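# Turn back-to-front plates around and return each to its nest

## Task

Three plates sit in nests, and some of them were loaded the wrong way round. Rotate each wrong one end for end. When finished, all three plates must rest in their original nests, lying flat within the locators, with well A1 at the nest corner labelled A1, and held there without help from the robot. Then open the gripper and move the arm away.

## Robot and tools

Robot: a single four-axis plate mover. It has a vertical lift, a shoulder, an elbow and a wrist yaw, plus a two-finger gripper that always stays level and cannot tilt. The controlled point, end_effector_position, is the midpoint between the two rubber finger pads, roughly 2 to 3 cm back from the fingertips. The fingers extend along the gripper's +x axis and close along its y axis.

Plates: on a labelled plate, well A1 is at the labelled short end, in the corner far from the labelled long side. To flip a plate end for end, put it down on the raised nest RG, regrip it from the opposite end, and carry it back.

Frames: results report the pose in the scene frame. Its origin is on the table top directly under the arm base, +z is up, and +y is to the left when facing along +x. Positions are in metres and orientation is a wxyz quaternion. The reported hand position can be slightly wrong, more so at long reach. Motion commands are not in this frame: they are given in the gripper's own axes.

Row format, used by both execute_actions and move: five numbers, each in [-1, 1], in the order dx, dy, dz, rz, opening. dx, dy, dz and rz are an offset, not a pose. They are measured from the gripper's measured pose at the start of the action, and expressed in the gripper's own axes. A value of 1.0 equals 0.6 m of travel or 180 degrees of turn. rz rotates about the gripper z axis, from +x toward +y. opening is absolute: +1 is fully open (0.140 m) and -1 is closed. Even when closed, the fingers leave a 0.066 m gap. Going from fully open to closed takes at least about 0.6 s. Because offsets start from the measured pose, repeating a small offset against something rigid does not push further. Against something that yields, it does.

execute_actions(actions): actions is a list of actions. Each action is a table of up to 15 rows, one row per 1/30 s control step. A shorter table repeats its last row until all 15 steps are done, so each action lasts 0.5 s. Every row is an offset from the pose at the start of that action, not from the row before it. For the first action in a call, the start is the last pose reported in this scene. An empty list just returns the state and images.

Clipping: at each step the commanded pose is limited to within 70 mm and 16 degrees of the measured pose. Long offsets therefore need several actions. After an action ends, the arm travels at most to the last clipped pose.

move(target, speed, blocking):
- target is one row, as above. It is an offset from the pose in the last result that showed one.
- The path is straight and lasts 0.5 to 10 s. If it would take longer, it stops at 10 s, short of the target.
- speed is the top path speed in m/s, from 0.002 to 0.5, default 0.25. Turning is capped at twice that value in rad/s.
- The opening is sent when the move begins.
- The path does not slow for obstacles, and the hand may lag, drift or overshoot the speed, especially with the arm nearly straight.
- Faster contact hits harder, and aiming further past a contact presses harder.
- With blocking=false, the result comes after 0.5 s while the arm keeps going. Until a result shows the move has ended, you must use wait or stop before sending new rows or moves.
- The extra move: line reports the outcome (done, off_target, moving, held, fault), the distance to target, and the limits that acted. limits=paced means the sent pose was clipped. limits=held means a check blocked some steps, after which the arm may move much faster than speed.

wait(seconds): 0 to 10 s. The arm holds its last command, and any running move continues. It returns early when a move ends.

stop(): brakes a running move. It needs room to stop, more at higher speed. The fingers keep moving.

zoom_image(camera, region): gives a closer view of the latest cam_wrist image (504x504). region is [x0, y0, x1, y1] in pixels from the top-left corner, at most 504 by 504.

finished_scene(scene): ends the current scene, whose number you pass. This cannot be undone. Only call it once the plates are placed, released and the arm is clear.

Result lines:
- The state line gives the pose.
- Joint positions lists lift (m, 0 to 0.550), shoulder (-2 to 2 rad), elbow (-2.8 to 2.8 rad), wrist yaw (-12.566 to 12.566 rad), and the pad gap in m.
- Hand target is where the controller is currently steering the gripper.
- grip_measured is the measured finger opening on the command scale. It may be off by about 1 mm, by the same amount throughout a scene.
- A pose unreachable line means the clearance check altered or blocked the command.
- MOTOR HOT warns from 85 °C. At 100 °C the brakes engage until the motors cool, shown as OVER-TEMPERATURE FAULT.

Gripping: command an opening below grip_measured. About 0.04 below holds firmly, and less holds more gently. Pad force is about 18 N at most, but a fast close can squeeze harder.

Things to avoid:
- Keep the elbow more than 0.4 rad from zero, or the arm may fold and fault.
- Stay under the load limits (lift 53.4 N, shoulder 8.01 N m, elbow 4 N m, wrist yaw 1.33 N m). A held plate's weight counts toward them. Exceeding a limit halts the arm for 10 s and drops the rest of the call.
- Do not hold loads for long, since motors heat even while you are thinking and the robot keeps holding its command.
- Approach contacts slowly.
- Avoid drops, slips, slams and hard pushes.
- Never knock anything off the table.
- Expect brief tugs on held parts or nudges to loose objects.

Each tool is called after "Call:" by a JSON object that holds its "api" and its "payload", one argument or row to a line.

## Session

Call:
{"api": "execute_actions", "payload": {
  "actions": []
}}

Scene clock: 0.00 s.
end_effector_position=(+0.5828, -0.1061, +0.2648) grip_measured=+0.99 end_effector_quat_wxyz=(+0.799, +0.000, +0.000, -0.601)
Joint positions: [ 0.26  -0.629 -1.577  0.917  0.14 ]
Motor temperatures (°C, as the motors report them): [29 23 24 25]
Hand target: +0.583, -0.106, +0.265; +0.799, +0.000, +0.000, -0.601

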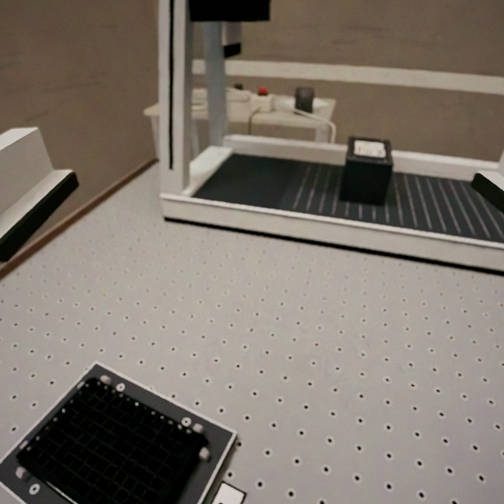

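Call:
{"api": "move", "payload": {
  "target": [-0.128, -0.1066, -0.08, 0.36, 1],
  "speed": 0.4
}}

Scene clock: 2.47 s.
end_effector_position=(+0.5001, -0.0504, +0.2168) grip_measured=+0.99 end_effector_quat_wxyz=(+0.997, +0.000, +0.000, -0.079)
Joint positions: [ 0.212 -1.158 -0.729  1.727  0.14 ]
Motor temperatures (°C, as the motors report them): [29 23 24 25]
Hand target: +0.500, -0.050, +0.217; +0.997, +0.000, +0.000, -0.079
Off the commanded pose: 0.000 m, 0 deg.
move: done

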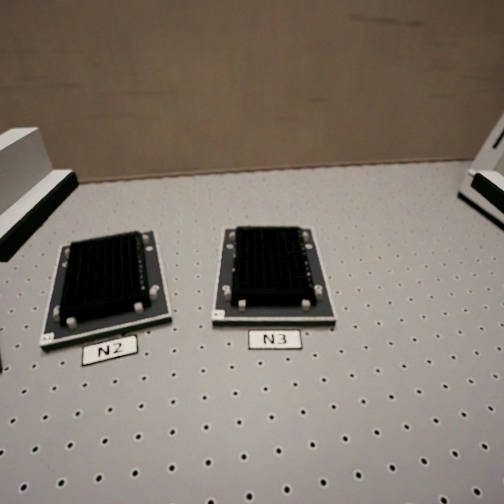

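Call:
{"api": "zoom_image", "payload": {
  "camera": "cam_wrist",
  "region": [20, 200, 360, 380]
}}

Region (20, 200, 360, 380) of cam_wrist's 504x504 image, scaled by 1.482, with more detail than that image has; it fills the top 267 rows of this view, and the rest is white.

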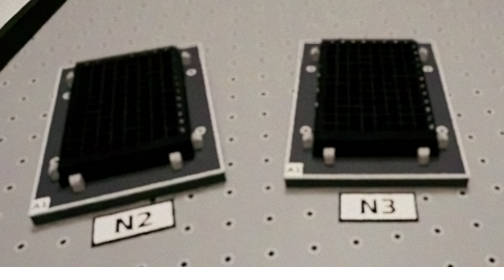

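Call:
{"api": "execute_actions", "payload": {
  "actions": []
}}

Scene clock: 3.67 s.
end_effector_position=(+0.5001, -0.0504, +0.2168) grip_measured=+0.99 end_effector_quat_wxyz=(+0.997, +0.000, +0.000, -0.079)
Joint positions: [ 0.212 -1.158 -0.729  1.727  0.14 ]
Motor temperatures (°C, as the motors report them): [29 23 24 25]
Hand target: +0.500, -0.050, +0.217; +0.997, +0.000, +0.000, -0.079
Off the commanded pose: 0.000 m, 0 deg.

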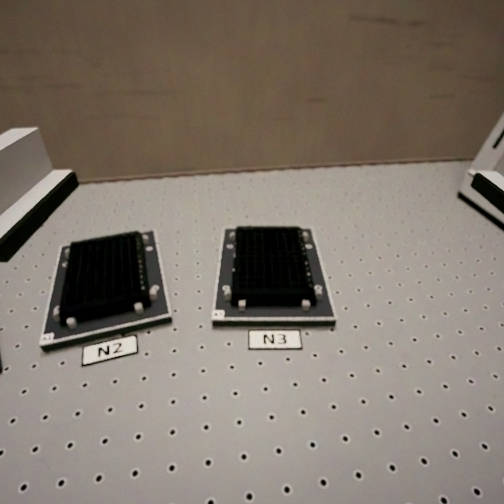

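Call:
{"api": "move", "payload": {
  "target": [0,0,0,0.17,1],
  "speed": 0.4
}}

Scene clock: 4.80 s.
end_effector_position=(+0.5002, -0.0506, +0.2168) grip_measured=+0.99 end_effector_quat_wxyz=(+0.982, +0.000, +0.000, +0.186)
Joint positions: [ 0.212 -1.456 -0.861  2.691  0.14 ]
Motor temperatures (°C, as the motors report them): [29 23 24 25]
Hand target: +0.500, -0.050, +0.217; +0.982, +0.000, +0.000, +0.187
Off the commanded pose: 0.000 m, 0 deg.
move: done

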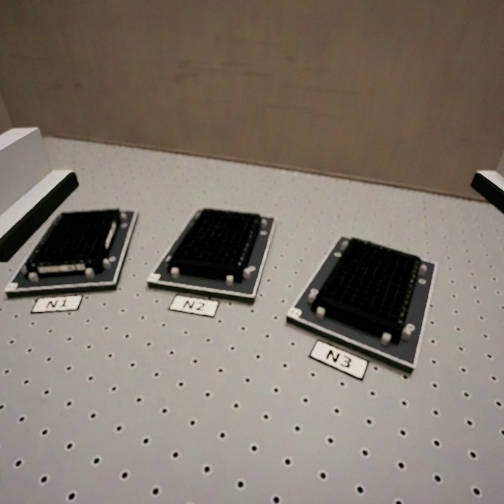

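Call:
{"api": "zoom_image", "payload": {
  "camera": "cam_wrist",
  "region": [0,190,280,330]
}}

Call:
{"api": "zoom_image", "payload": {
  "camera": "cam_wrist",
  "region": [260,220,460,390]
}}

Region (0, 190, 280, 330) of cam_wrist's 504x504 image, scaled by 1.800, with more detail than that image has.

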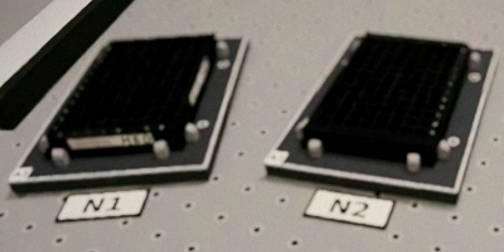

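Region (260, 220, 460, 390) of cam_wrist's 504x504 image, scaled by 2.520, with more detail than that image has; it fills the top 428 rows of this view, and the rest is white.

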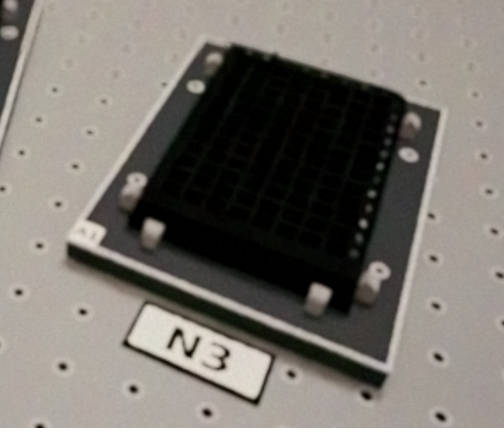

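N1 is correct, and N2 and N3 are reversed. Next I need to find RG.

Call:
{"api": "move", "payload": {
  "target": [0,0,0,-0.5,1],
  "speed": 0.5
}}

Scene clock: 9.50 s.
end_effector_position=(+0.5000, -0.0503, +0.2168) grip_measured=+0.99 end_effector_quat_wxyz=(+0.826, +0.000, +0.000, -0.563)
Joint positions: [ 0.212 -0.593 -1.152  0.549  0.14 ]
Motor temperatures (°C, as the motors report them): [29 23 24 25]
Hand target: +0.500, -0.050, +0.217; +0.826, +0.000, +0.000, -0.563
Off the commanded pose: 0.000 m, 0 deg.
move: done

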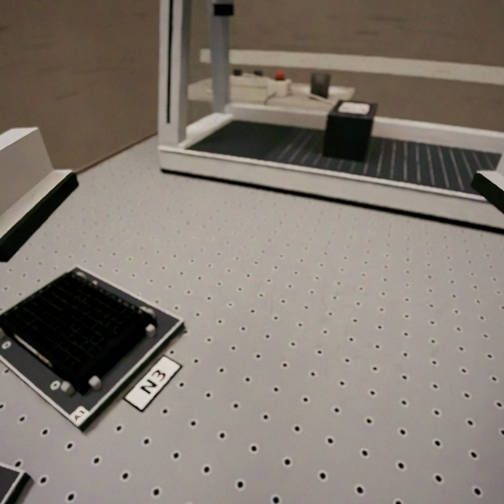

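Call:
{"api": "move", "payload": {
  "target": [0,0,0,-0.36,1],
  "speed": 0.5
}}

Scene clock: 11.20 s.
end_effector_position=(+0.5000, -0.0503, +0.2168) grip_measured=+0.99 end_effector_quat_wxyz=(-0.396, -0.000, -0.000, +0.918)
Joint positions: [ 0.212 -0.442 -1.904  0.019  0.14 ]
Motor temperatures (°C, as the motors report them): [29 23 24 25]
Hand target: +0.500, -0.050, +0.217; -0.396, -0.000, -0.000, +0.918
Off the commanded pose: 0.000 m, 0 deg.
move: done

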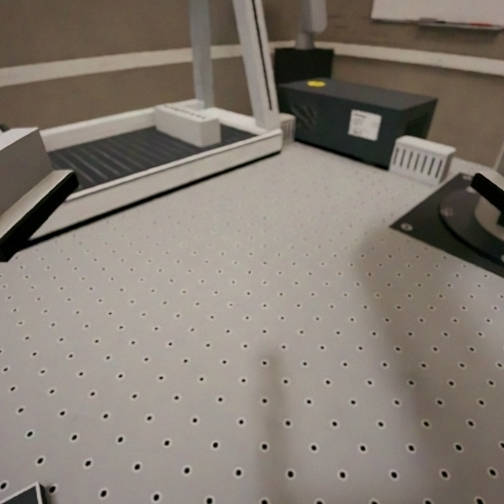

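Call:
{"api": "move", "payload": {
  "target": [0,0,0,-0.5,1],
  "speed": 0.5
}}

Scene clock: 13.37 s.
end_effector_position=(+0.5002, -0.0505, +0.2168) grip_measured=+0.99 end_effector_quat_wxyz=(+0.369, -0.000, -0.000, +0.929)
Joint positions: [ 0.212 -0.807 -2.1   -0.991  0.14 ]
Motor temperatures (°C, as the motors report them): [29 23 24 25]
Hand target: +0.500, -0.050, +0.217; +0.369, -0.000, -0.000, +0.929
Off the commanded pose: 0.000 m, 0 deg.
move: done

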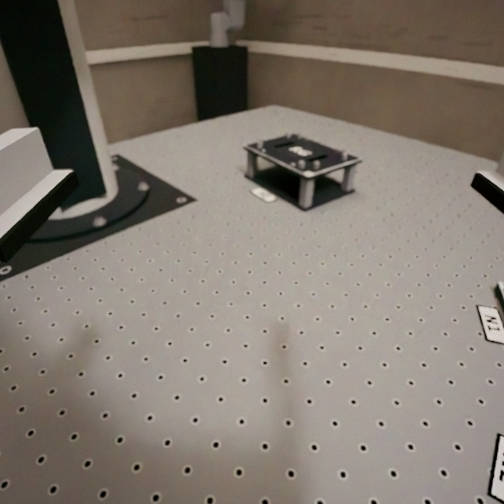

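Call:
{"api": "zoom_image", "payload": {
  "camera": "cam_wrist",
  "region": [220,110,390,230]
}}

Region (220, 110, 390, 230) of cam_wrist's 504x504 image, scaled by 2.965, with more detail than that image has; it fills the top 356 rows of this view, and the rest is white.

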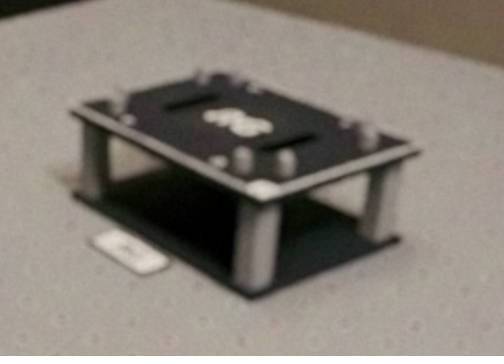

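Call:
{"api": "move", "payload": {
  "target": [0.5,-0.2,-0.05,0.1,1],
  "speed": 0.4
}}

Scene clock: 17.10 s.
end_effector_position=(+0.3639, +0.2428, +0.1868) grip_measured=+0.99 end_effector_quat_wxyz=(+0.219, -0.000, -0.000, +0.976)
Joint positions: [ 0.182 -0.193 -1.548 -1.843  0.14 ]
Motor temperatures (°C, as the motors report them): [29 23 24 25]
Hand target: +0.364, +0.243, +0.187; +0.219, -0.000, -0.000, +0.976
Off the commanded pose: 0.000 m, 0 deg.
move: done

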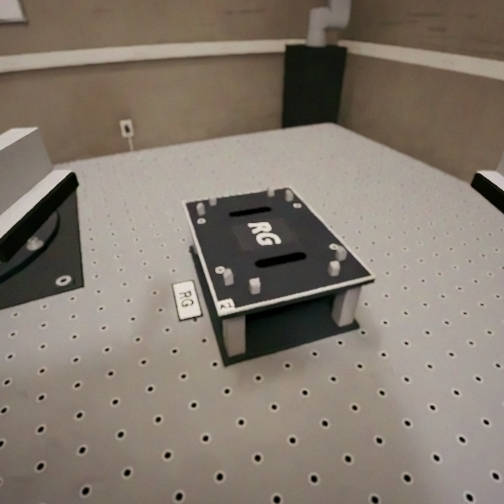

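Call:
{"api": "move", "payload": {
  "target": [0.0125,-0.0875,-0.06,0.0944,1],
  "speed": 0.3
}}

Scene clock: 19.23 s.
end_effector_position=(+0.3794, +0.2935, +0.1508) grip_measured=+0.99 end_effector_quat_wxyz=(+0.073, -0.000, -0.000, +0.997)
Joint positions: [ 0.146  0.152 -2.003 -1.437  0.14 ]
Motor temperatures (°C, as the motors report them): [29 23 24 25]
Hand target: +0.379, +0.293, +0.151; +0.073, -0.000, -0.000, +0.997
Off the commanded pose: 0.000 m, 0 deg.
move: done

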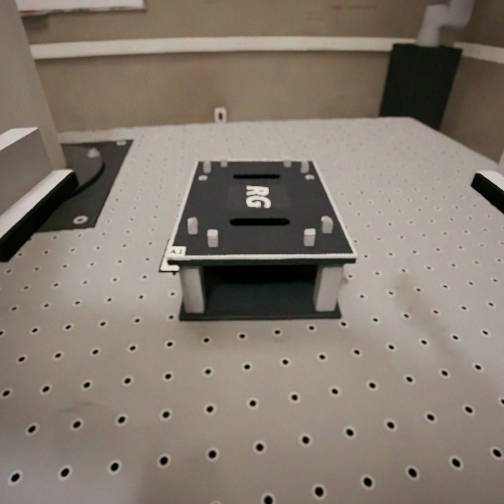

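Call:
{"api": "zoom_image", "payload": {
  "camera": "cam_wrist",
  "region": [150,140,370,280]
}}

Region (150, 140, 370, 280) of cam_wrist's 504x504 image, scaled by 2.291, with more detail than that image has; it fills the top 321 rows of this view, and the rest is white.

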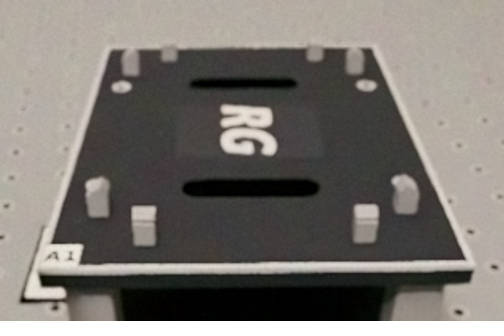

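Call:
{"api": "move", "payload": {
  "target": [0.2962,0.0057,-0.085,0.0067,0.2],
  "speed": 0.25
}}

Scene clock: 25.23 s.
end_effector_position=(+0.2029, +0.3157, +0.0997) grip_measured=+0.20 end_effector_quat_wxyz=(+0.062, -0.000, -0.000, +0.998)
Joint positions: [ 0.095  0.293 -1.428 -2.13   0.11 ]
Motor temperatures (°C, as the motors report them): [29 23 24 25]
Hand target: +0.203, +0.316, +0.100; +0.062, -0.000, -0.000, +0.998
Off the commanded pose: 0.000 m, 0 deg.
move: done

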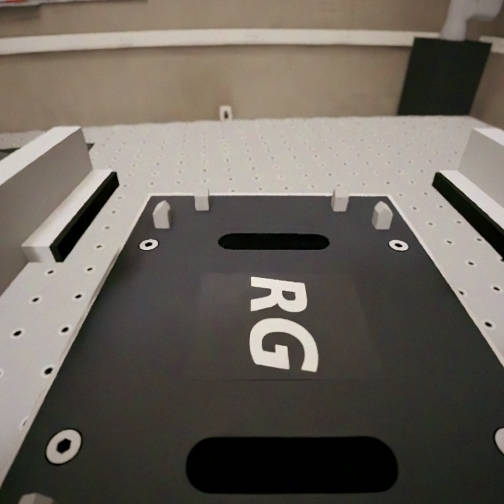

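Call:
{"api": "move", "payload": {
  "target": [-0.6685,0.5667,0.0,0.979,0.2],
  "speed": 0.5
}}

Scene clock: 29.40 s.
end_effector_position=(+0.5595, -0.0715, +0.0997) grip_measured=+0.20 end_effector_quat_wxyz=(+0.995, +0.000, +0.000, -0.095)
Joint positions: [ 0.095 -1.112 -0.997  1.918  0.11 ]
Motor temperatures (°C, as the motors report them): [29 23 24 25]
Hand target: +0.559, -0.071, +0.100; +0.995, +0.000, +0.000, -0.095
Off the commanded pose: 0.001 m, 0 deg.
move: done

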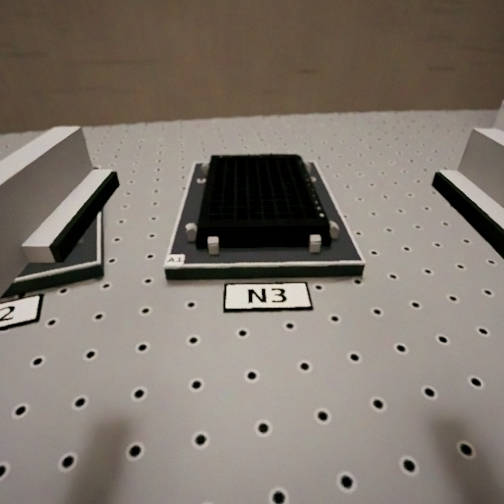

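Call:
{"api": "zoom_image", "payload": {
  "camera": "cam_wrist",
  "region": [150,140,380,290]
}}

Region (150, 140, 380, 290) of cam_wrist's 504x504 image, scaled by 2.191, with more detail than that image has; it fills the top 329 rows of this view, and the rest is white.

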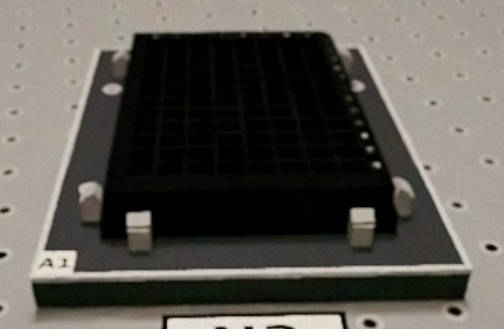

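Call:
{"api": "move", "payload": {
  "target": [0.2778,0.0052,-0.08,0.0083,0.2],
  "speed": 0.3
}}

Scene clock: 32.50 s.
end_effector_position=(+0.7237, -0.0997, +0.0517) grip_measured=+0.20 end_effector_quat_wxyz=(+0.997, +0.000, +0.000, -0.082)
Joint positions: [ 0.047 -0.768 -1.861  2.465  0.11 ]
Motor temperatures (°C, as the motors report them): [29 23 24 25]
Hand target: +0.724, -0.100, +0.052; +0.997, +0.000, +0.000, -0.082
Off the commanded pose: 0.000 m, 0 deg.
move: done

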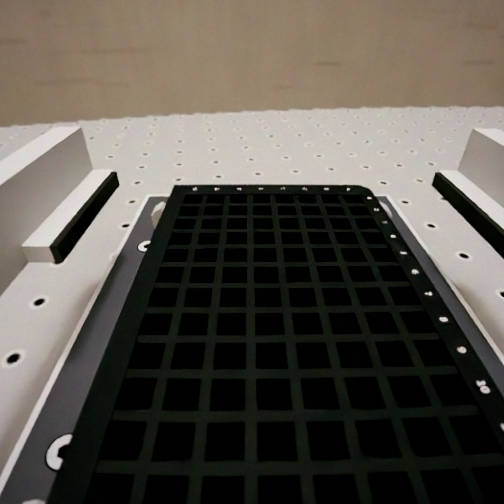

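Call:
{"api": "zoom_image", "payload": {
  "camera": "cam_wrist",
  "region": [120,170,420,270]
}}

Region (120, 170, 420, 270) of cam_wrist's 504x504 image, scaled by 1.680, with more detail than that image has.

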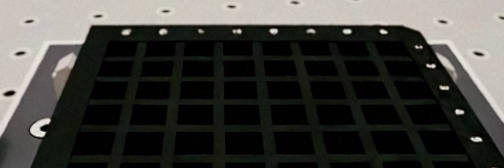

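Call:
{"api": "move", "payload": {
  "target": [0,0,-0.029,0,0.2],
  "speed": 0.1
}}

Scene clock: 34.00 s.
end_effector_position=(+0.7237, -0.0997, +0.0342) grip_measured=+0.20 end_effector_quat_wxyz=(+0.997, +0.000, +0.000, -0.082)
Joint positions: [ 0.029 -0.768 -1.861  2.465  0.11 ]
Motor temperatures (°C, as the motors report them): [29 23 24 25]
Hand target: +0.724, -0.100, +0.034; +0.997, +0.000, +0.000, -0.082
Off the commanded pose: 0.000 m, 0 deg.
move: done

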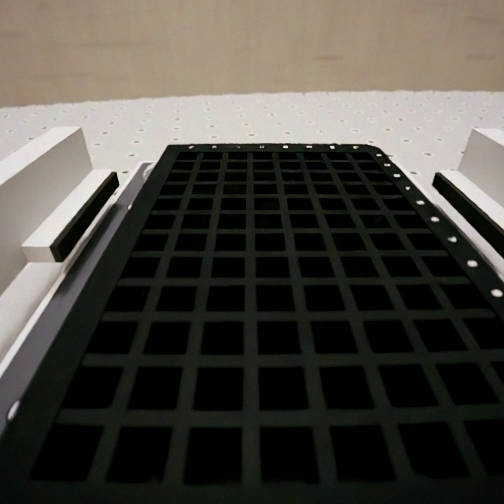

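Call:
{"api": "execute_actions", "payload": {
  "actions": [
    [[0,0,-0.002,0,0.0],[0,0,-0.002,0,-0.15],[0,0,-0.002,0,-0.28],[0,0,-0.002,0,-0.38],[0,0,-0.002,0,-0.45],[0,0,-0.002,0,-0.5],[0,0,-0.002,0,-0.53],[0,0,-0.002,0,-0.55],[0,0,-0.002,0,-0.57],[0,0,-0.002,0,-0.59],[0,0,-0.002,0,-0.61],[0,0,-0.002,0,-0.62]],
    [[0,0,0,0,-0.62]]
  ]
}}

Scene clock: 36.00 s.
end_effector_position=(+0.7237, -0.0998, +0.0331) grip_measured=-0.57 end_effector_quat_wxyz=(+0.997, +0.000, +0.000, -0.082)
Joint positions: [ 0.028 -0.768 -1.861  2.465  0.082]
Motor temperatures (°C, as the motors report them): [29 23 24 25]
Hand target: +0.724, -0.100, +0.033; +0.997, +0.000, +0.000, -0.082
Off the commanded pose: 0.000 m, 0 deg.

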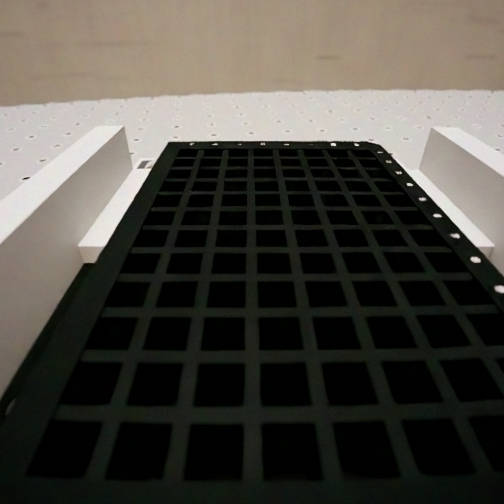

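Call:
{"api": "move", "payload": {
  "target": [0,0,0.075,0,-0.62],
  "speed": 0.15
}}

Call:
{"api": "move", "payload": {
  "target": [-0.9695,0.5415,0.048,-0.9871,-0.62],
  "speed": 0.4
}}

Scene clock: 37.57 s.
end_effector_position=(+0.7237, -0.0998, +0.0782) grip_measured=-0.57 end_effector_quat_wxyz=(+0.997, +0.000, +0.000, -0.082)
Joint positions: [ 0.073 -0.768 -1.861  2.465  0.082]
Motor temperatures (°C, as the motors report them): [29 23 24 25]
Hand target: +0.724, -0.100, +0.078; +0.997, +0.000, +0.000, -0.082
Off the commanded pose: 0.000 m, 0 deg.
move: done

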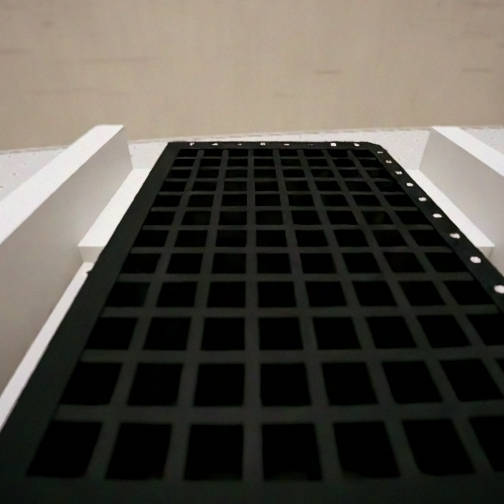

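Scene clock: 41.83 s.
end_effector_position=(+0.2025, +0.3159, +0.1069) grip_measured=-0.57 end_effector_quat_wxyz=(+0.062, -0.000, -0.000, +0.998)
Joint positions: [ 0.102  0.294 -1.428 -2.131  0.082]
Motor temperatures (°C, as the motors report them): [29 23 24 25]
Hand target: +0.203, +0.316, +0.107; +0.062, -0.000, -0.000, +0.998
Off the commanded pose: 0.001 m, 0 deg.
move: done

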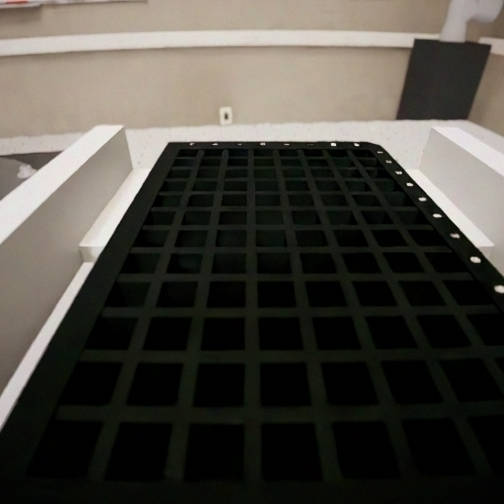

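Call:
{"api": "move", "payload": {
  "target": [0.0005,0.0003,-0.0315,0,-0.62],
  "speed": 0.05
}}

Scene clock: 42.73 s.
end_effector_position=(+0.2021, +0.3157, +0.0880) grip_measured=-0.57 end_effector_quat_wxyz=(+0.062, -0.000, -0.000, +0.998)
Joint positions: [ 0.083  0.294 -1.427 -2.132  0.082]
Motor temperatures (°C, as the motors report them): [29 23 24 25]
Hand target: +0.202, +0.316, +0.088; +0.062, -0.000, -0.000, +0.998
Off the commanded pose: 0.000 m, 0 deg.
move: done

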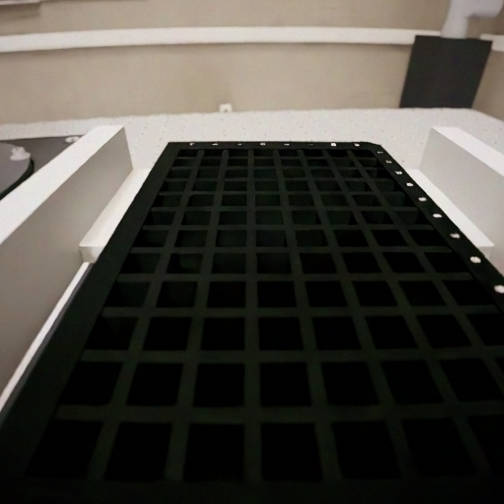

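Call:
{"api": "execute_actions", "payload": {
  "actions": [
    [[0,0,-0.0025,0,-0.62]],
    [[0,0,-0.0025,0,-0.62]],
    [[0,0,-0.0025,0,-0.62]]
  ]
}}

Scene clock: 44.37 s.
end_effector_position=(+0.2020, +0.3155, +0.0833) grip_measured=-0.57 end_effector_quat_wxyz=(+0.061, -0.000, -0.000, +0.998)
Joint positions: [ 0.078  0.294 -1.426 -2.132  0.082]
Motor temperatures (°C, as the motors report them): [29 23 24 25]
Hand target: +0.202, +0.315, +0.083; +0.061, -0.000, -0.000, +0.998
Off the commanded pose: 0.000 m, 0 deg.

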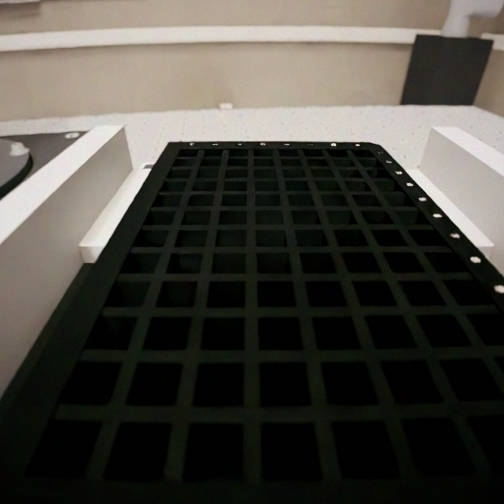

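Call:
{"api": "execute_actions", "payload": {
  "actions": [
    [[0,0,-0.002,0,-0.62]],
    [[0,0,-0.002,0,-0.62]]
  ]
}}

Scene clock: 45.47 s.
end_effector_position=(+0.2020, +0.3155, +0.0811) grip_measured=-0.57 end_effector_quat_wxyz=(+0.061, -0.000, -0.000, +0.998)
Joint positions: [ 0.076  0.294 -1.426 -2.132  0.082]
Motor temperatures (°C, as the motors report them): [29 23 24 25]
Hand target: +0.202, +0.315, +0.081; +0.061, -0.000, -0.000, +0.998
Off the commanded pose: 0.000 m, 0 deg.

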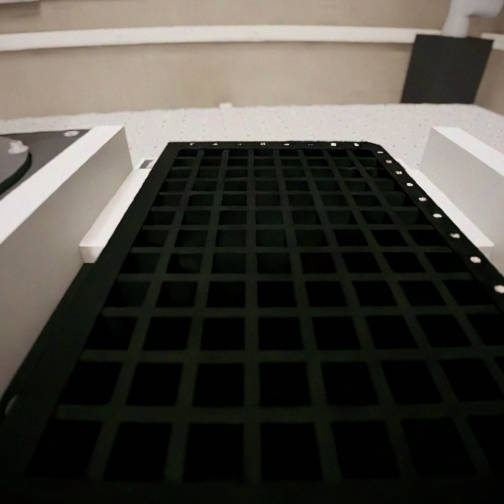

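Call:
{"api": "execute_actions", "payload": {
  "actions": [
    [[0,0,-0.0015,0,-0.62]]
  ]
}}

Scene clock: 46.13 s.
end_effector_position=(+0.2020, +0.3155, +0.0809) grip_measured=-0.57 end_effector_quat_wxyz=(+0.061, -0.000, -0.000, +0.998)
Joint positions: [ 0.076  0.294 -1.426 -2.133  0.082]
Motor temperatures (°C, as the motors report them): [29 23 24 25]
Hand target: +0.202, +0.315, +0.080; +0.061, -0.000, -0.000, +0.998
Off the commanded pose: 0.001 m, 0 deg.

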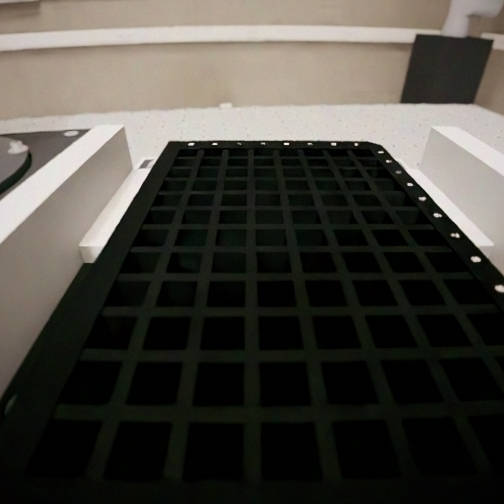

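Call:
{"api": "execute_actions", "payload": {
  "actions": [
    [[0,0,0.0005,0,-0.58],[0,0,0.0005,0,-0.55],[0,0,0.0005,0,-0.5],[0,0,0.0005,0,-0.4],[0,0,0.0005,0,-0.25],[0,0,0.0005,0,-0.1],[0,0,0.0005,0,0.05],[0,0,0.0005,0,0.2]],
    [[0,0,0.01,0,0.2],[0,0,0.02,0,0.2],[0,0,0.03,0,0.2],[0,0,0.04,0,0.2],[0,0,0.05,0,0.2]],
    [[0,0,0,0,0.2]]
  ]
}}

Scene clock: 47.90 s.
end_effector_position=(+0.2020, +0.3155, +0.1112) grip_measured=+0.20 end_effector_quat_wxyz=(+0.061, -0.000, -0.000, +0.998)
Joint positions: [ 0.106  0.294 -1.426 -2.133  0.11 ]
Motor temperatures (°C, as the motors report them): [29 23 24 25]
Hand target: +0.202, +0.315, +0.111; +0.061, -0.000, -0.000, +0.998
Off the commanded pose: 0.000 m, 0 deg.

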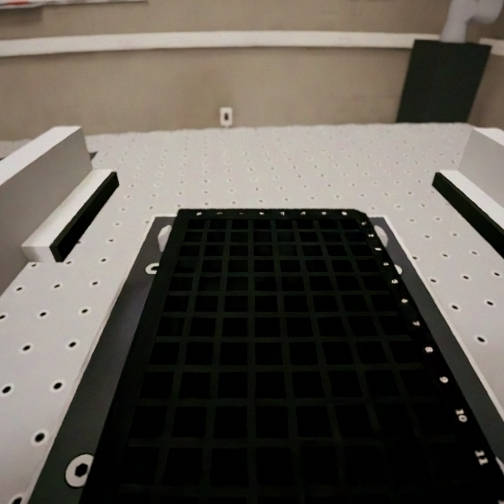

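Call:
{"api": "move", "payload": {
  "target": [-0.024,0,-0.019,0.997,0.2],
  "speed": 0.5
}}

Scene clock: 51.80 s.
end_effector_position=(+0.2160, +0.3134, +0.0999) grip_measured=+0.20 end_effector_quat_wxyz=(+0.998, +0.000, +0.000, -0.066)
Joint positions: [ 0.095  1.098 -1.449  0.219  0.11 ]
Motor temperatures (°C, as the motors report them): [29 23 24 25]
Hand target: +0.216, +0.313, +0.100; +0.998, +0.000, +0.000, -0.066
Off the commanded pose: 0.000 m, 0 deg.
move: done

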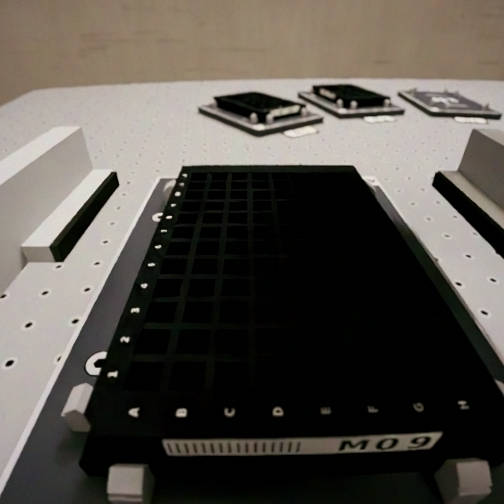

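Call:
{"api": "move", "payload": {
  "target": [0.017,0,0,0.0027,0.2],
  "speed": 0.1
}}

Scene clock: 53.80 s.
end_effector_position=(+0.2262, +0.3120, +0.0999) grip_measured=+0.20 end_effector_quat_wxyz=(+0.998, +0.000, +0.000, -0.062)
Joint positions: [ 0.095  1.061 -1.423  0.238  0.11 ]
Motor temperatures (°C, as the motors report them): [29 23 24 25]
Hand target: +0.226, +0.312, +0.100; +0.998, +0.000, +0.000, -0.062
Off the commanded pose: 0.000 m, 0 deg.
move: done

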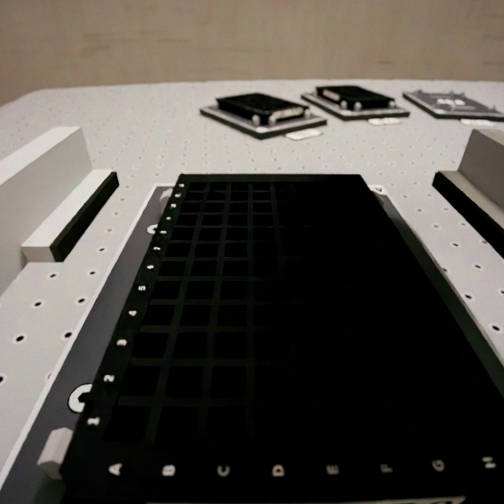

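Call:
{"api": "execute_actions", "payload": {
  "actions": [
    [[0,0,-0.006,0,0.2],[0,0,-0.012,0,0.2],[0,0,-0.018,0,0.2],[0,0,-0.024,0,0.2],[0,0,-0.029,0,0.2],[0,0,-0.0315,0,0.2]],
    [[0,0,0,0,0.2]],
    [[0,0,0,0,0.0],[0,0,0,0,-0.15],[0,0,0,0,-0.28],[0,0,0,0,-0.38],[0,0,0,0,-0.45],[0,0,0,0,-0.5],[0,0,0,0,-0.53],[0,0,0,0,-0.55],[0,0,0,0,-0.57],[0,0,0,0,-0.59],[0,0,0,0,-0.61],[0,0,0,0,-0.62]],
    [[0,0,0,0,-0.62]]
  ]
}}

Scene clock: 56.13 s.
end_effector_position=(+0.2262, +0.3120, +0.0811) grip_measured=-0.57 end_effector_quat_wxyz=(+0.998, +0.000, +0.000, -0.062)
Joint positions: [ 0.076  1.061 -1.423  0.238  0.082]
Motor temperatures (°C, as the motors report them): [29 23 24 25]
Hand target: +0.226, +0.312, +0.081; +0.998, +0.000, +0.000, -0.062
Off the commanded pose: 0.000 m, 0 deg.

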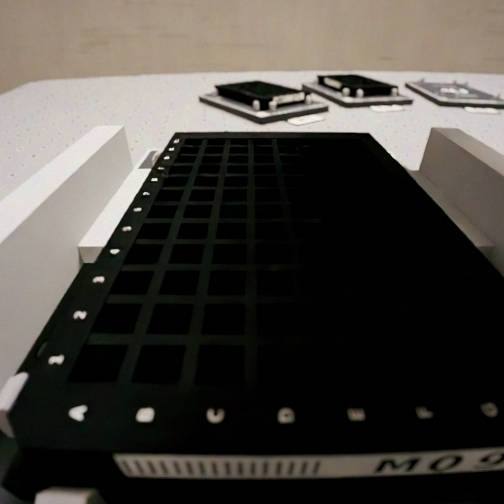

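Call:
{"api": "move", "payload": {
  "target": [0,0,0.057,0,-0.62],
  "speed": 0.15
}}

Call:
{"api": "move", "payload": {
  "target": [0.8893,-0.5778,-0.067,-0.0127,-0.62],
  "speed": 0.4
}}

Scene clock: 57.50 s.
end_effector_position=(+0.2262, +0.3120, +0.1153) grip_measured=-0.57 end_effector_quat_wxyz=(+0.998, +0.000, +0.000, -0.062)
Joint positions: [ 0.11   1.061 -1.423  0.238  0.082]
Motor temperatures (°C, as the motors report them): [29 23 24 25]
Hand target: +0.226, +0.312, +0.115; +0.998, +0.000, +0.000, -0.062
Off the commanded pose: 0.000 m, 0 deg.
move: done

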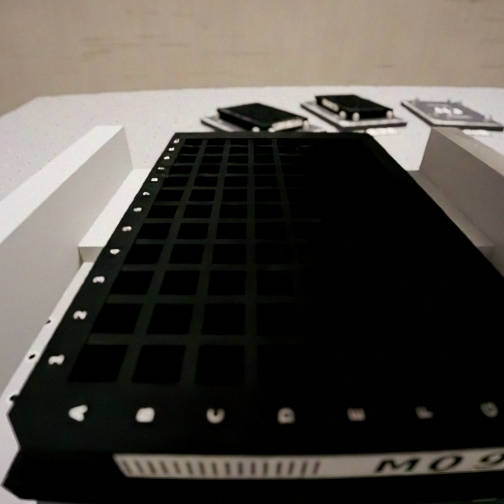

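Scene clock: 59.83 s.
end_effector_position=(+0.7136, -0.0975, +0.0751) grip_measured=-0.57 end_effector_quat_wxyz=(+0.997, +0.000, +0.000, -0.082)
Joint positions: [ 0.07  -0.796 -1.795  2.427  0.082]
Motor temperatures (°C, as the motors report them): [29 23 24 25]
Hand target: +0.714, -0.098, +0.075; +0.997, +0.000, +0.000, -0.082
Off the commanded pose: 0.001 m, 0 deg.
move: done; limits=paced

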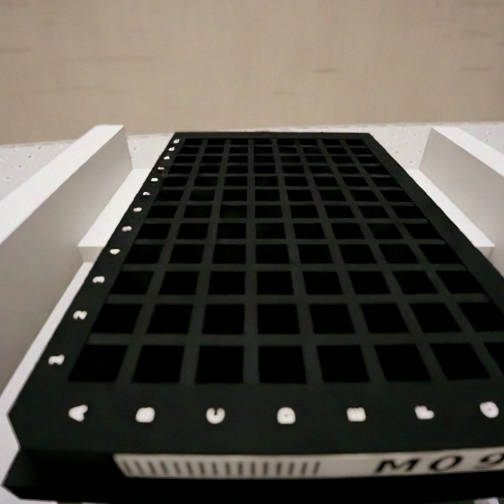

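Call:
{"api": "move", "payload": {
  "target": [-0.0018,-0.001,-0.055,0,-0.62],
  "speed": 0.08
}}

Scene clock: 60.87 s.
end_effector_position=(+0.7124, -0.0978, +0.0421) grip_measured=-0.57 end_effector_quat_wxyz=(+0.997, +0.000, +0.000, -0.082)
Joint positions: [ 0.037 -0.8   -1.789  2.426  0.082]
Motor temperatures (°C, as the motors report them): [29 23 24 25]
Hand target: +0.712, -0.098, +0.042; +0.997, +0.000, +0.000, -0.082
Off the commanded pose: 0.000 m, 0 deg.
move: done

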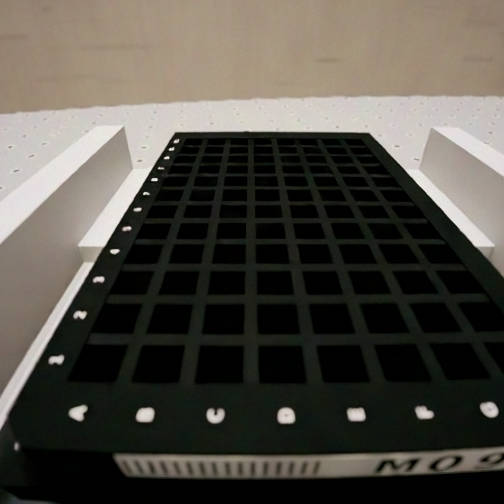

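Call:
{"api": "execute_actions", "payload": {
  "actions": [
    [[0,0,-0.0025,0,-0.62]],
    [[0,0,-0.0025,0,-0.62]],
    [[0,0,-0.0025,0,-0.62]],
    [[0,0,-0.0025,0,-0.62]]
  ]
}}

Scene clock: 63.00 s.
end_effector_position=(+0.7123, -0.0974, +0.0359) grip_measured=-0.57 end_effector_quat_wxyz=(+0.997, +0.000, +0.000, -0.081)
Joint positions: [ 0.031 -0.8   -1.788  2.426  0.082]
Motor temperatures (°C, as the motors report them): [29 23 24 25]
Hand target: +0.712, -0.098, +0.036; +0.997, +0.000, +0.000, -0.081
Off the commanded pose: 0.000 m, 0 deg.

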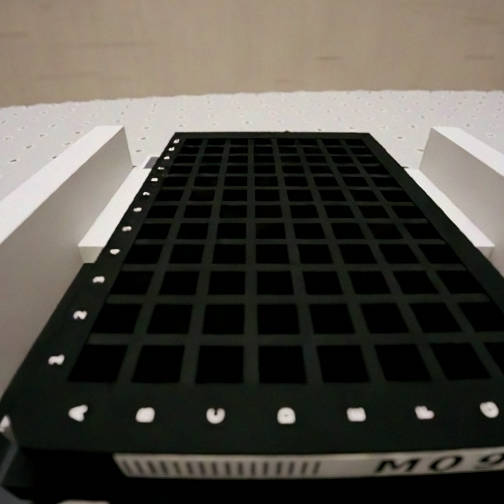

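Call:
{"api": "execute_actions", "payload": {
  "actions": [
    [[0,0,-0.002,0,-0.62]],
    [[0,0,-0.002,0,-0.62]],
    [[0,0,-0.0015,0,-0.62]]
  ]
}}

Scene clock: 64.57 s.
end_effector_position=(+0.7123, -0.0973, +0.0329) grip_measured=-0.57 end_effector_quat_wxyz=(+0.997, +0.000, +0.000, -0.081)
Joint positions: [ 0.028 -0.8   -1.787  2.426  0.082]
Motor temperatures (°C, as the motors report them): [29 23 24 25]
Hand target: +0.712, -0.097, +0.032; +0.997, +0.000, +0.000, -0.081
Off the commanded pose: 0.000 m, 0 deg.

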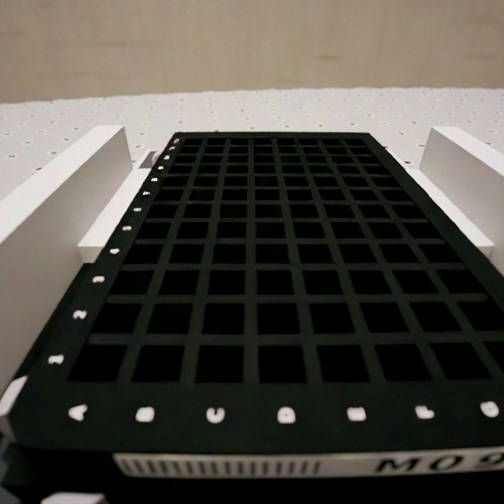

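Call:
{"api": "execute_actions", "payload": {
  "actions": [
    [[0,0,0.0005,0,-0.58],[0,0,0.0005,0,-0.55],[0,0,0.0005,0,-0.5],[0,0,0.0005,0,-0.4],[0,0,0.0005,0,-0.25],[0,0,0.0005,0,-0.1],[0,0,0.0005,0,0.05],[0,0,0.0005,0,0.2]],
    [[0,0,0.01,0,0.2],[0,0,0.02,0,0.2],[0,0,0.03,0,0.2],[0,0,0.04,0,0.2],[0,0,0.05,0,0.2]],
    [[0,0,0,0,0.2]]
  ]
}}

Scene clock: 66.57 s.
end_effector_position=(+0.7123, -0.0974, +0.0633) grip_measured=+0.20 end_effector_quat_wxyz=(+0.997, +0.000, +0.000, -0.081)
Joint positions: [ 0.058 -0.8   -1.787  2.426  0.11 ]
Motor temperatures (°C, as the motors report them): [29 23 24 25]
Hand target: +0.712, -0.097, +0.063; +0.997, +0.000, +0.000, -0.081
Off the commanded pose: 0.000 m, 0 deg.

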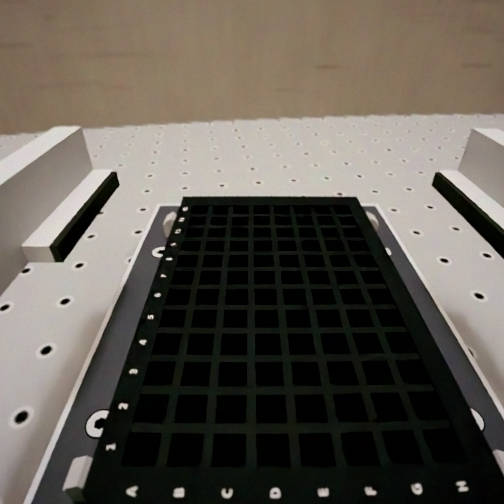

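Call:
{"api": "move", "payload": {
  "target": [-0.2903,0.2233,0.0607,0.0994,0.2],
  "speed": 0.4
}}

Scene clock: 67.77 s.
end_effector_position=(+0.5619, +0.0631, +0.0998) grip_measured=+0.20 end_effector_quat_wxyz=(+0.997, +0.000, +0.000, +0.075)
Joint positions: [ 0.095 -0.763 -1.001  1.915  0.11 ]
Motor temperatures (°C, as the motors report them): [29 23 24 25]
Hand target: +0.562, +0.063, +0.100; +0.997, +0.000, +0.000, +0.075
Off the commanded pose: 0.000 m, 0 deg.
move: done

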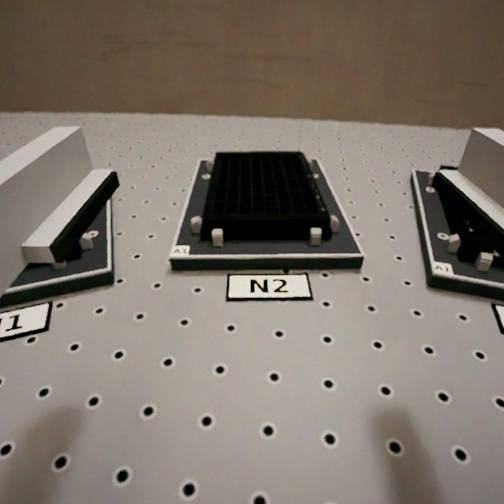

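Call:
{"api": "zoom_image", "payload": {
  "camera": "cam_wrist",
  "region": [150,140,380,290]
}}

Region (150, 140, 380, 290) of cam_wrist's 504x504 image, scaled by 2.191, with more detail than that image has; it fills the top 329 rows of this view, and the rest is white.

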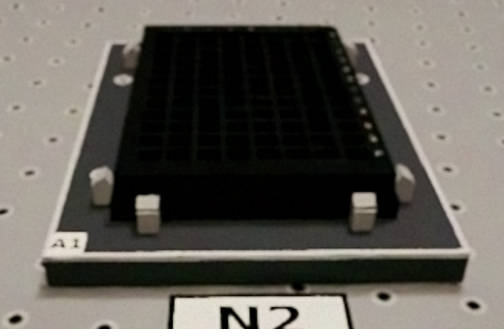

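Call:
{"api": "move", "payload": {
  "target": [0.2703,0.0003,-0.111,0.0033,0.2],
  "speed": 0.3
}}

Scene clock: 69.70 s.
end_effector_position=(+0.7221, +0.0878, +0.0331) grip_measured=+0.20 end_effector_quat_wxyz=(+0.997, +0.000, +0.000, +0.080)
Joint positions: [ 0.028 -0.435 -1.838  2.434  0.11 ]
Motor temperatures (°C, as the motors report them): [29 23 24 25]
Hand target: +0.722, +0.088, +0.033; +0.997, +0.000, +0.000, +0.080
Off the commanded pose: 0.000 m, 0 deg.
move: done

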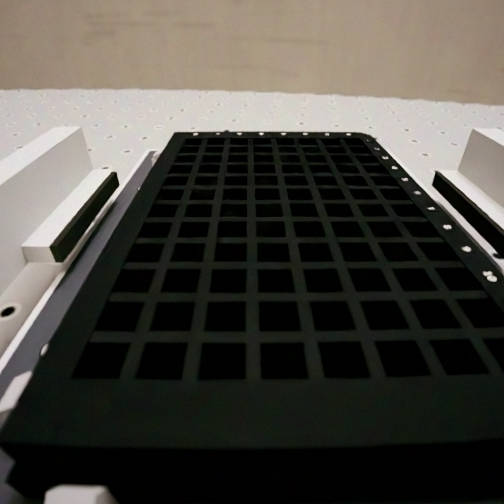

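Call:
{"api": "execute_actions", "payload": {
  "actions": [
    [[0,0,0,0,0.0],[0,0,0,0,-0.15],[0,0,0,0,-0.28],[0,0,0,0,-0.38],[0,0,0,0,-0.45],[0,0,0,0,-0.5],[0,0,0,0,-0.53],[0,0,0,0,-0.55],[0,0,0,0,-0.57],[0,0,0,0,-0.59],[0,0,0,0,-0.61],[0,0,0,0,-0.62]],
    [[0,0,0.01,0,-0.62],[0,0,0.02,0,-0.62],[0,0,0.035,0,-0.62],[0,0,0.05,0,-0.62],[0,0,0.065,0,-0.62],[0,0,0.075,0,-0.62]],
    [[0,0,0,0,-0.62]]
  ]
}}

Scene clock: 71.47 s.
end_effector_position=(+0.7221, +0.0878, +0.0782) grip_measured=-0.57 end_effector_quat_wxyz=(+0.997, +0.000, +0.000, +0.080)
Joint positions: [ 0.073 -0.435 -1.838  2.434  0.082]
Motor temperatures (°C, as the motors report them): [29 23 24 25]
Hand target: +0.722, +0.088, +0.078; +0.997, +0.000, +0.000, +0.080
Off the commanded pose: 0.000 m, 0 deg.

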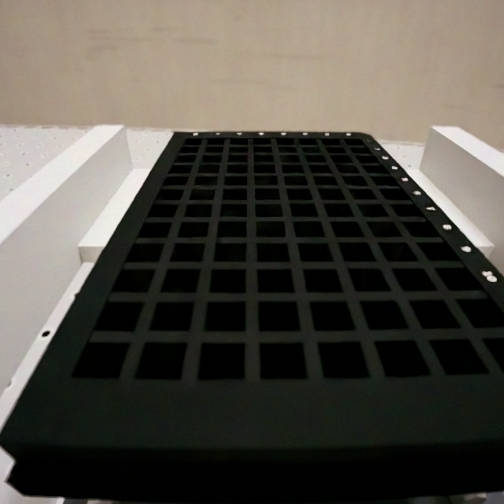

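Call:
{"api": "move", "payload": {
  "target": [-0.7763,0.5082,0.048,0.9094,-0.62],
  "speed": 0.4
}}

Scene clock: 76.13 s.
end_effector_position=(+0.2131, +0.3140, +0.1069) grip_measured=-0.57 end_effector_quat_wxyz=(+0.062, +0.000, +0.000, +0.998)
Joint positions: [ 0.102  0.273 -1.447  4.192  0.082]
Motor temperatures (°C, as the motors report them): [29 23 24 25]
Hand target: +0.213, +0.314, +0.107; +0.062, +0.000, +0.000, +0.998
Off the commanded pose: 0.000 m, 0 deg.
move: done

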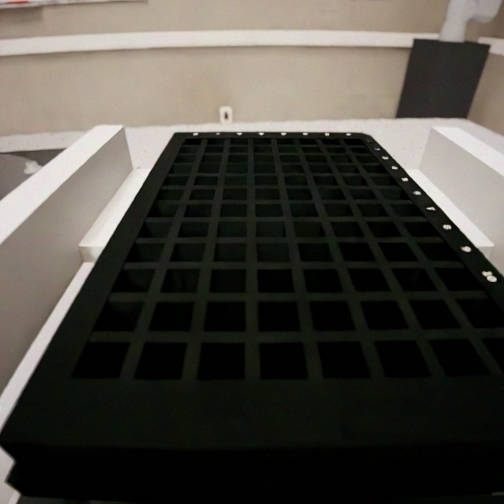

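Call:
{"api": "move", "payload": {
  "target": [-0.0004,0,-0.033,0,-0.62],
  "speed": 0.08
}}

Call:
{"api": "execute_actions", "payload": {
  "actions": [
    [[0,0,-0.0025,0,-0.62]],
    [[0,0,-0.0025,0,-0.62]],
    [[0,0,-0.002,0,-0.62]],
    [[0,0,-0.002,0,-0.62]]
  ]
}}

Scene clock: 77.03 s.
end_effector_position=(+0.2139, +0.3142, +0.0872) grip_measured=-0.57 end_effector_quat_wxyz=(+0.063, +0.000, +0.000, +0.998)
Joint positions: [ 0.082  0.271 -1.449  4.194  0.082]
Motor temperatures (°C, as the motors report them): [29 23 24 25]
Hand target: +0.213, +0.314, +0.087; +0.062, +0.000, +0.000, +0.998
Off the commanded pose: 0.001 m, 0 deg.
move: done

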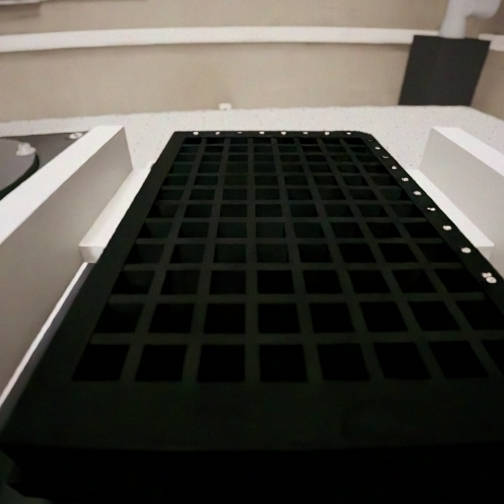

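Scene clock: 79.03 s.
end_effector_position=(+0.2146, +0.3141, +0.0816) grip_measured=-0.57 end_effector_quat_wxyz=(+0.063, +0.000, +0.000, +0.998)
Joint positions: [ 0.077  0.269 -1.449  4.195  0.082]
Motor temperatures (°C, as the motors report them): [29 23 24 25]
Hand target: +0.215, +0.314, +0.082; +0.063, +0.000, +0.000, +0.998
Off the commanded pose: 0.000 m, 0 deg.

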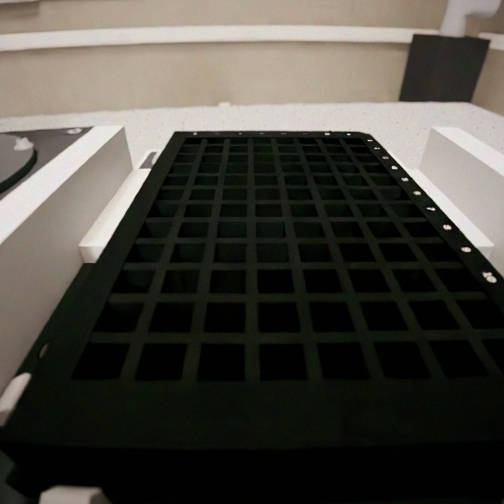

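Call:
{"api": "execute_actions", "payload": {
  "actions": [
    [[0,0,-0.0018,0,-0.62]]
  ]
}}

Scene clock: 79.63 s.
end_effector_position=(+0.2146, +0.3140, +0.0810) grip_measured=-0.57 end_effector_quat_wxyz=(+0.063, +0.000, +0.000, +0.998)
Joint positions: [ 0.076  0.269 -1.449  4.195  0.082]
Motor temperatures (°C, as the motors report them): [29 23 24 25]
Hand target: +0.215, +0.314, +0.080; +0.063, +0.000, +0.000, +0.998
Off the commanded pose: 0.000 m, 0 deg.

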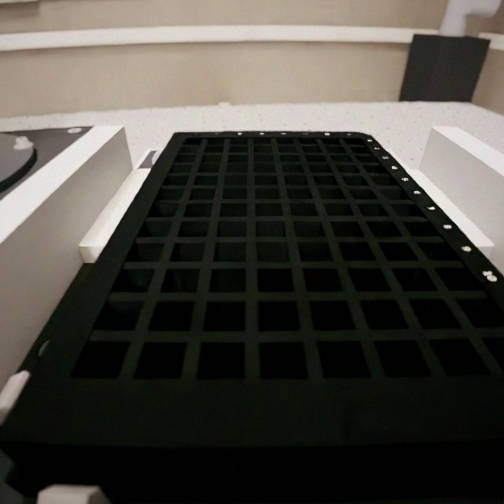

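Call:
{"api": "execute_actions", "payload": {
  "actions": [
    [[0,0,0.0005,0,-0.58],[0,0,0.0005,0,-0.55],[0,0,0.0005,0,-0.5],[0,0,0.0005,0,-0.4],[0,0,0.0005,0,-0.25],[0,0,0.0005,0,-0.1],[0,0,0.0005,0,0.05],[0,0,0.0005,0,0.2]],
    [[0,0,0.01,0,0.2],[0,0,0.02,0,0.2],[0,0,0.03,0,0.2],[0,0,0.04,0,0.2],[0,0,0.05,0,0.2]],
    [[0,0,0,0,0.2]]
  ]
}}

Scene clock: 81.40 s.
end_effector_position=(+0.2146, +0.3141, +0.1113) grip_measured=+0.20 end_effector_quat_wxyz=(+0.063, +0.000, +0.000, +0.998)
Joint positions: [ 0.106  0.269 -1.449  4.195  0.11 ]
Motor temperatures (°C, as the motors report them): [29 23 24 25]
Hand target: +0.215, +0.314, +0.111; +0.063, +0.000, +0.000, +0.998
Off the commanded pose: 0.000 m, 0 deg.

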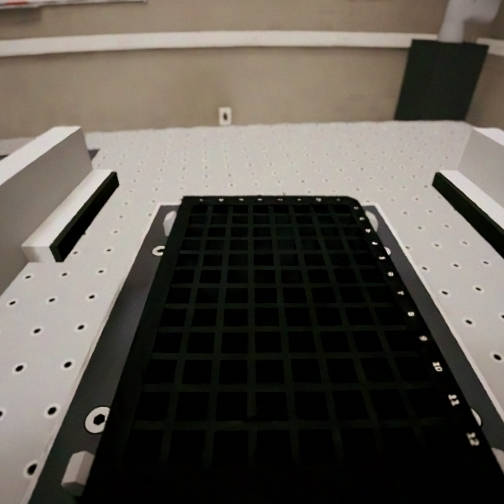

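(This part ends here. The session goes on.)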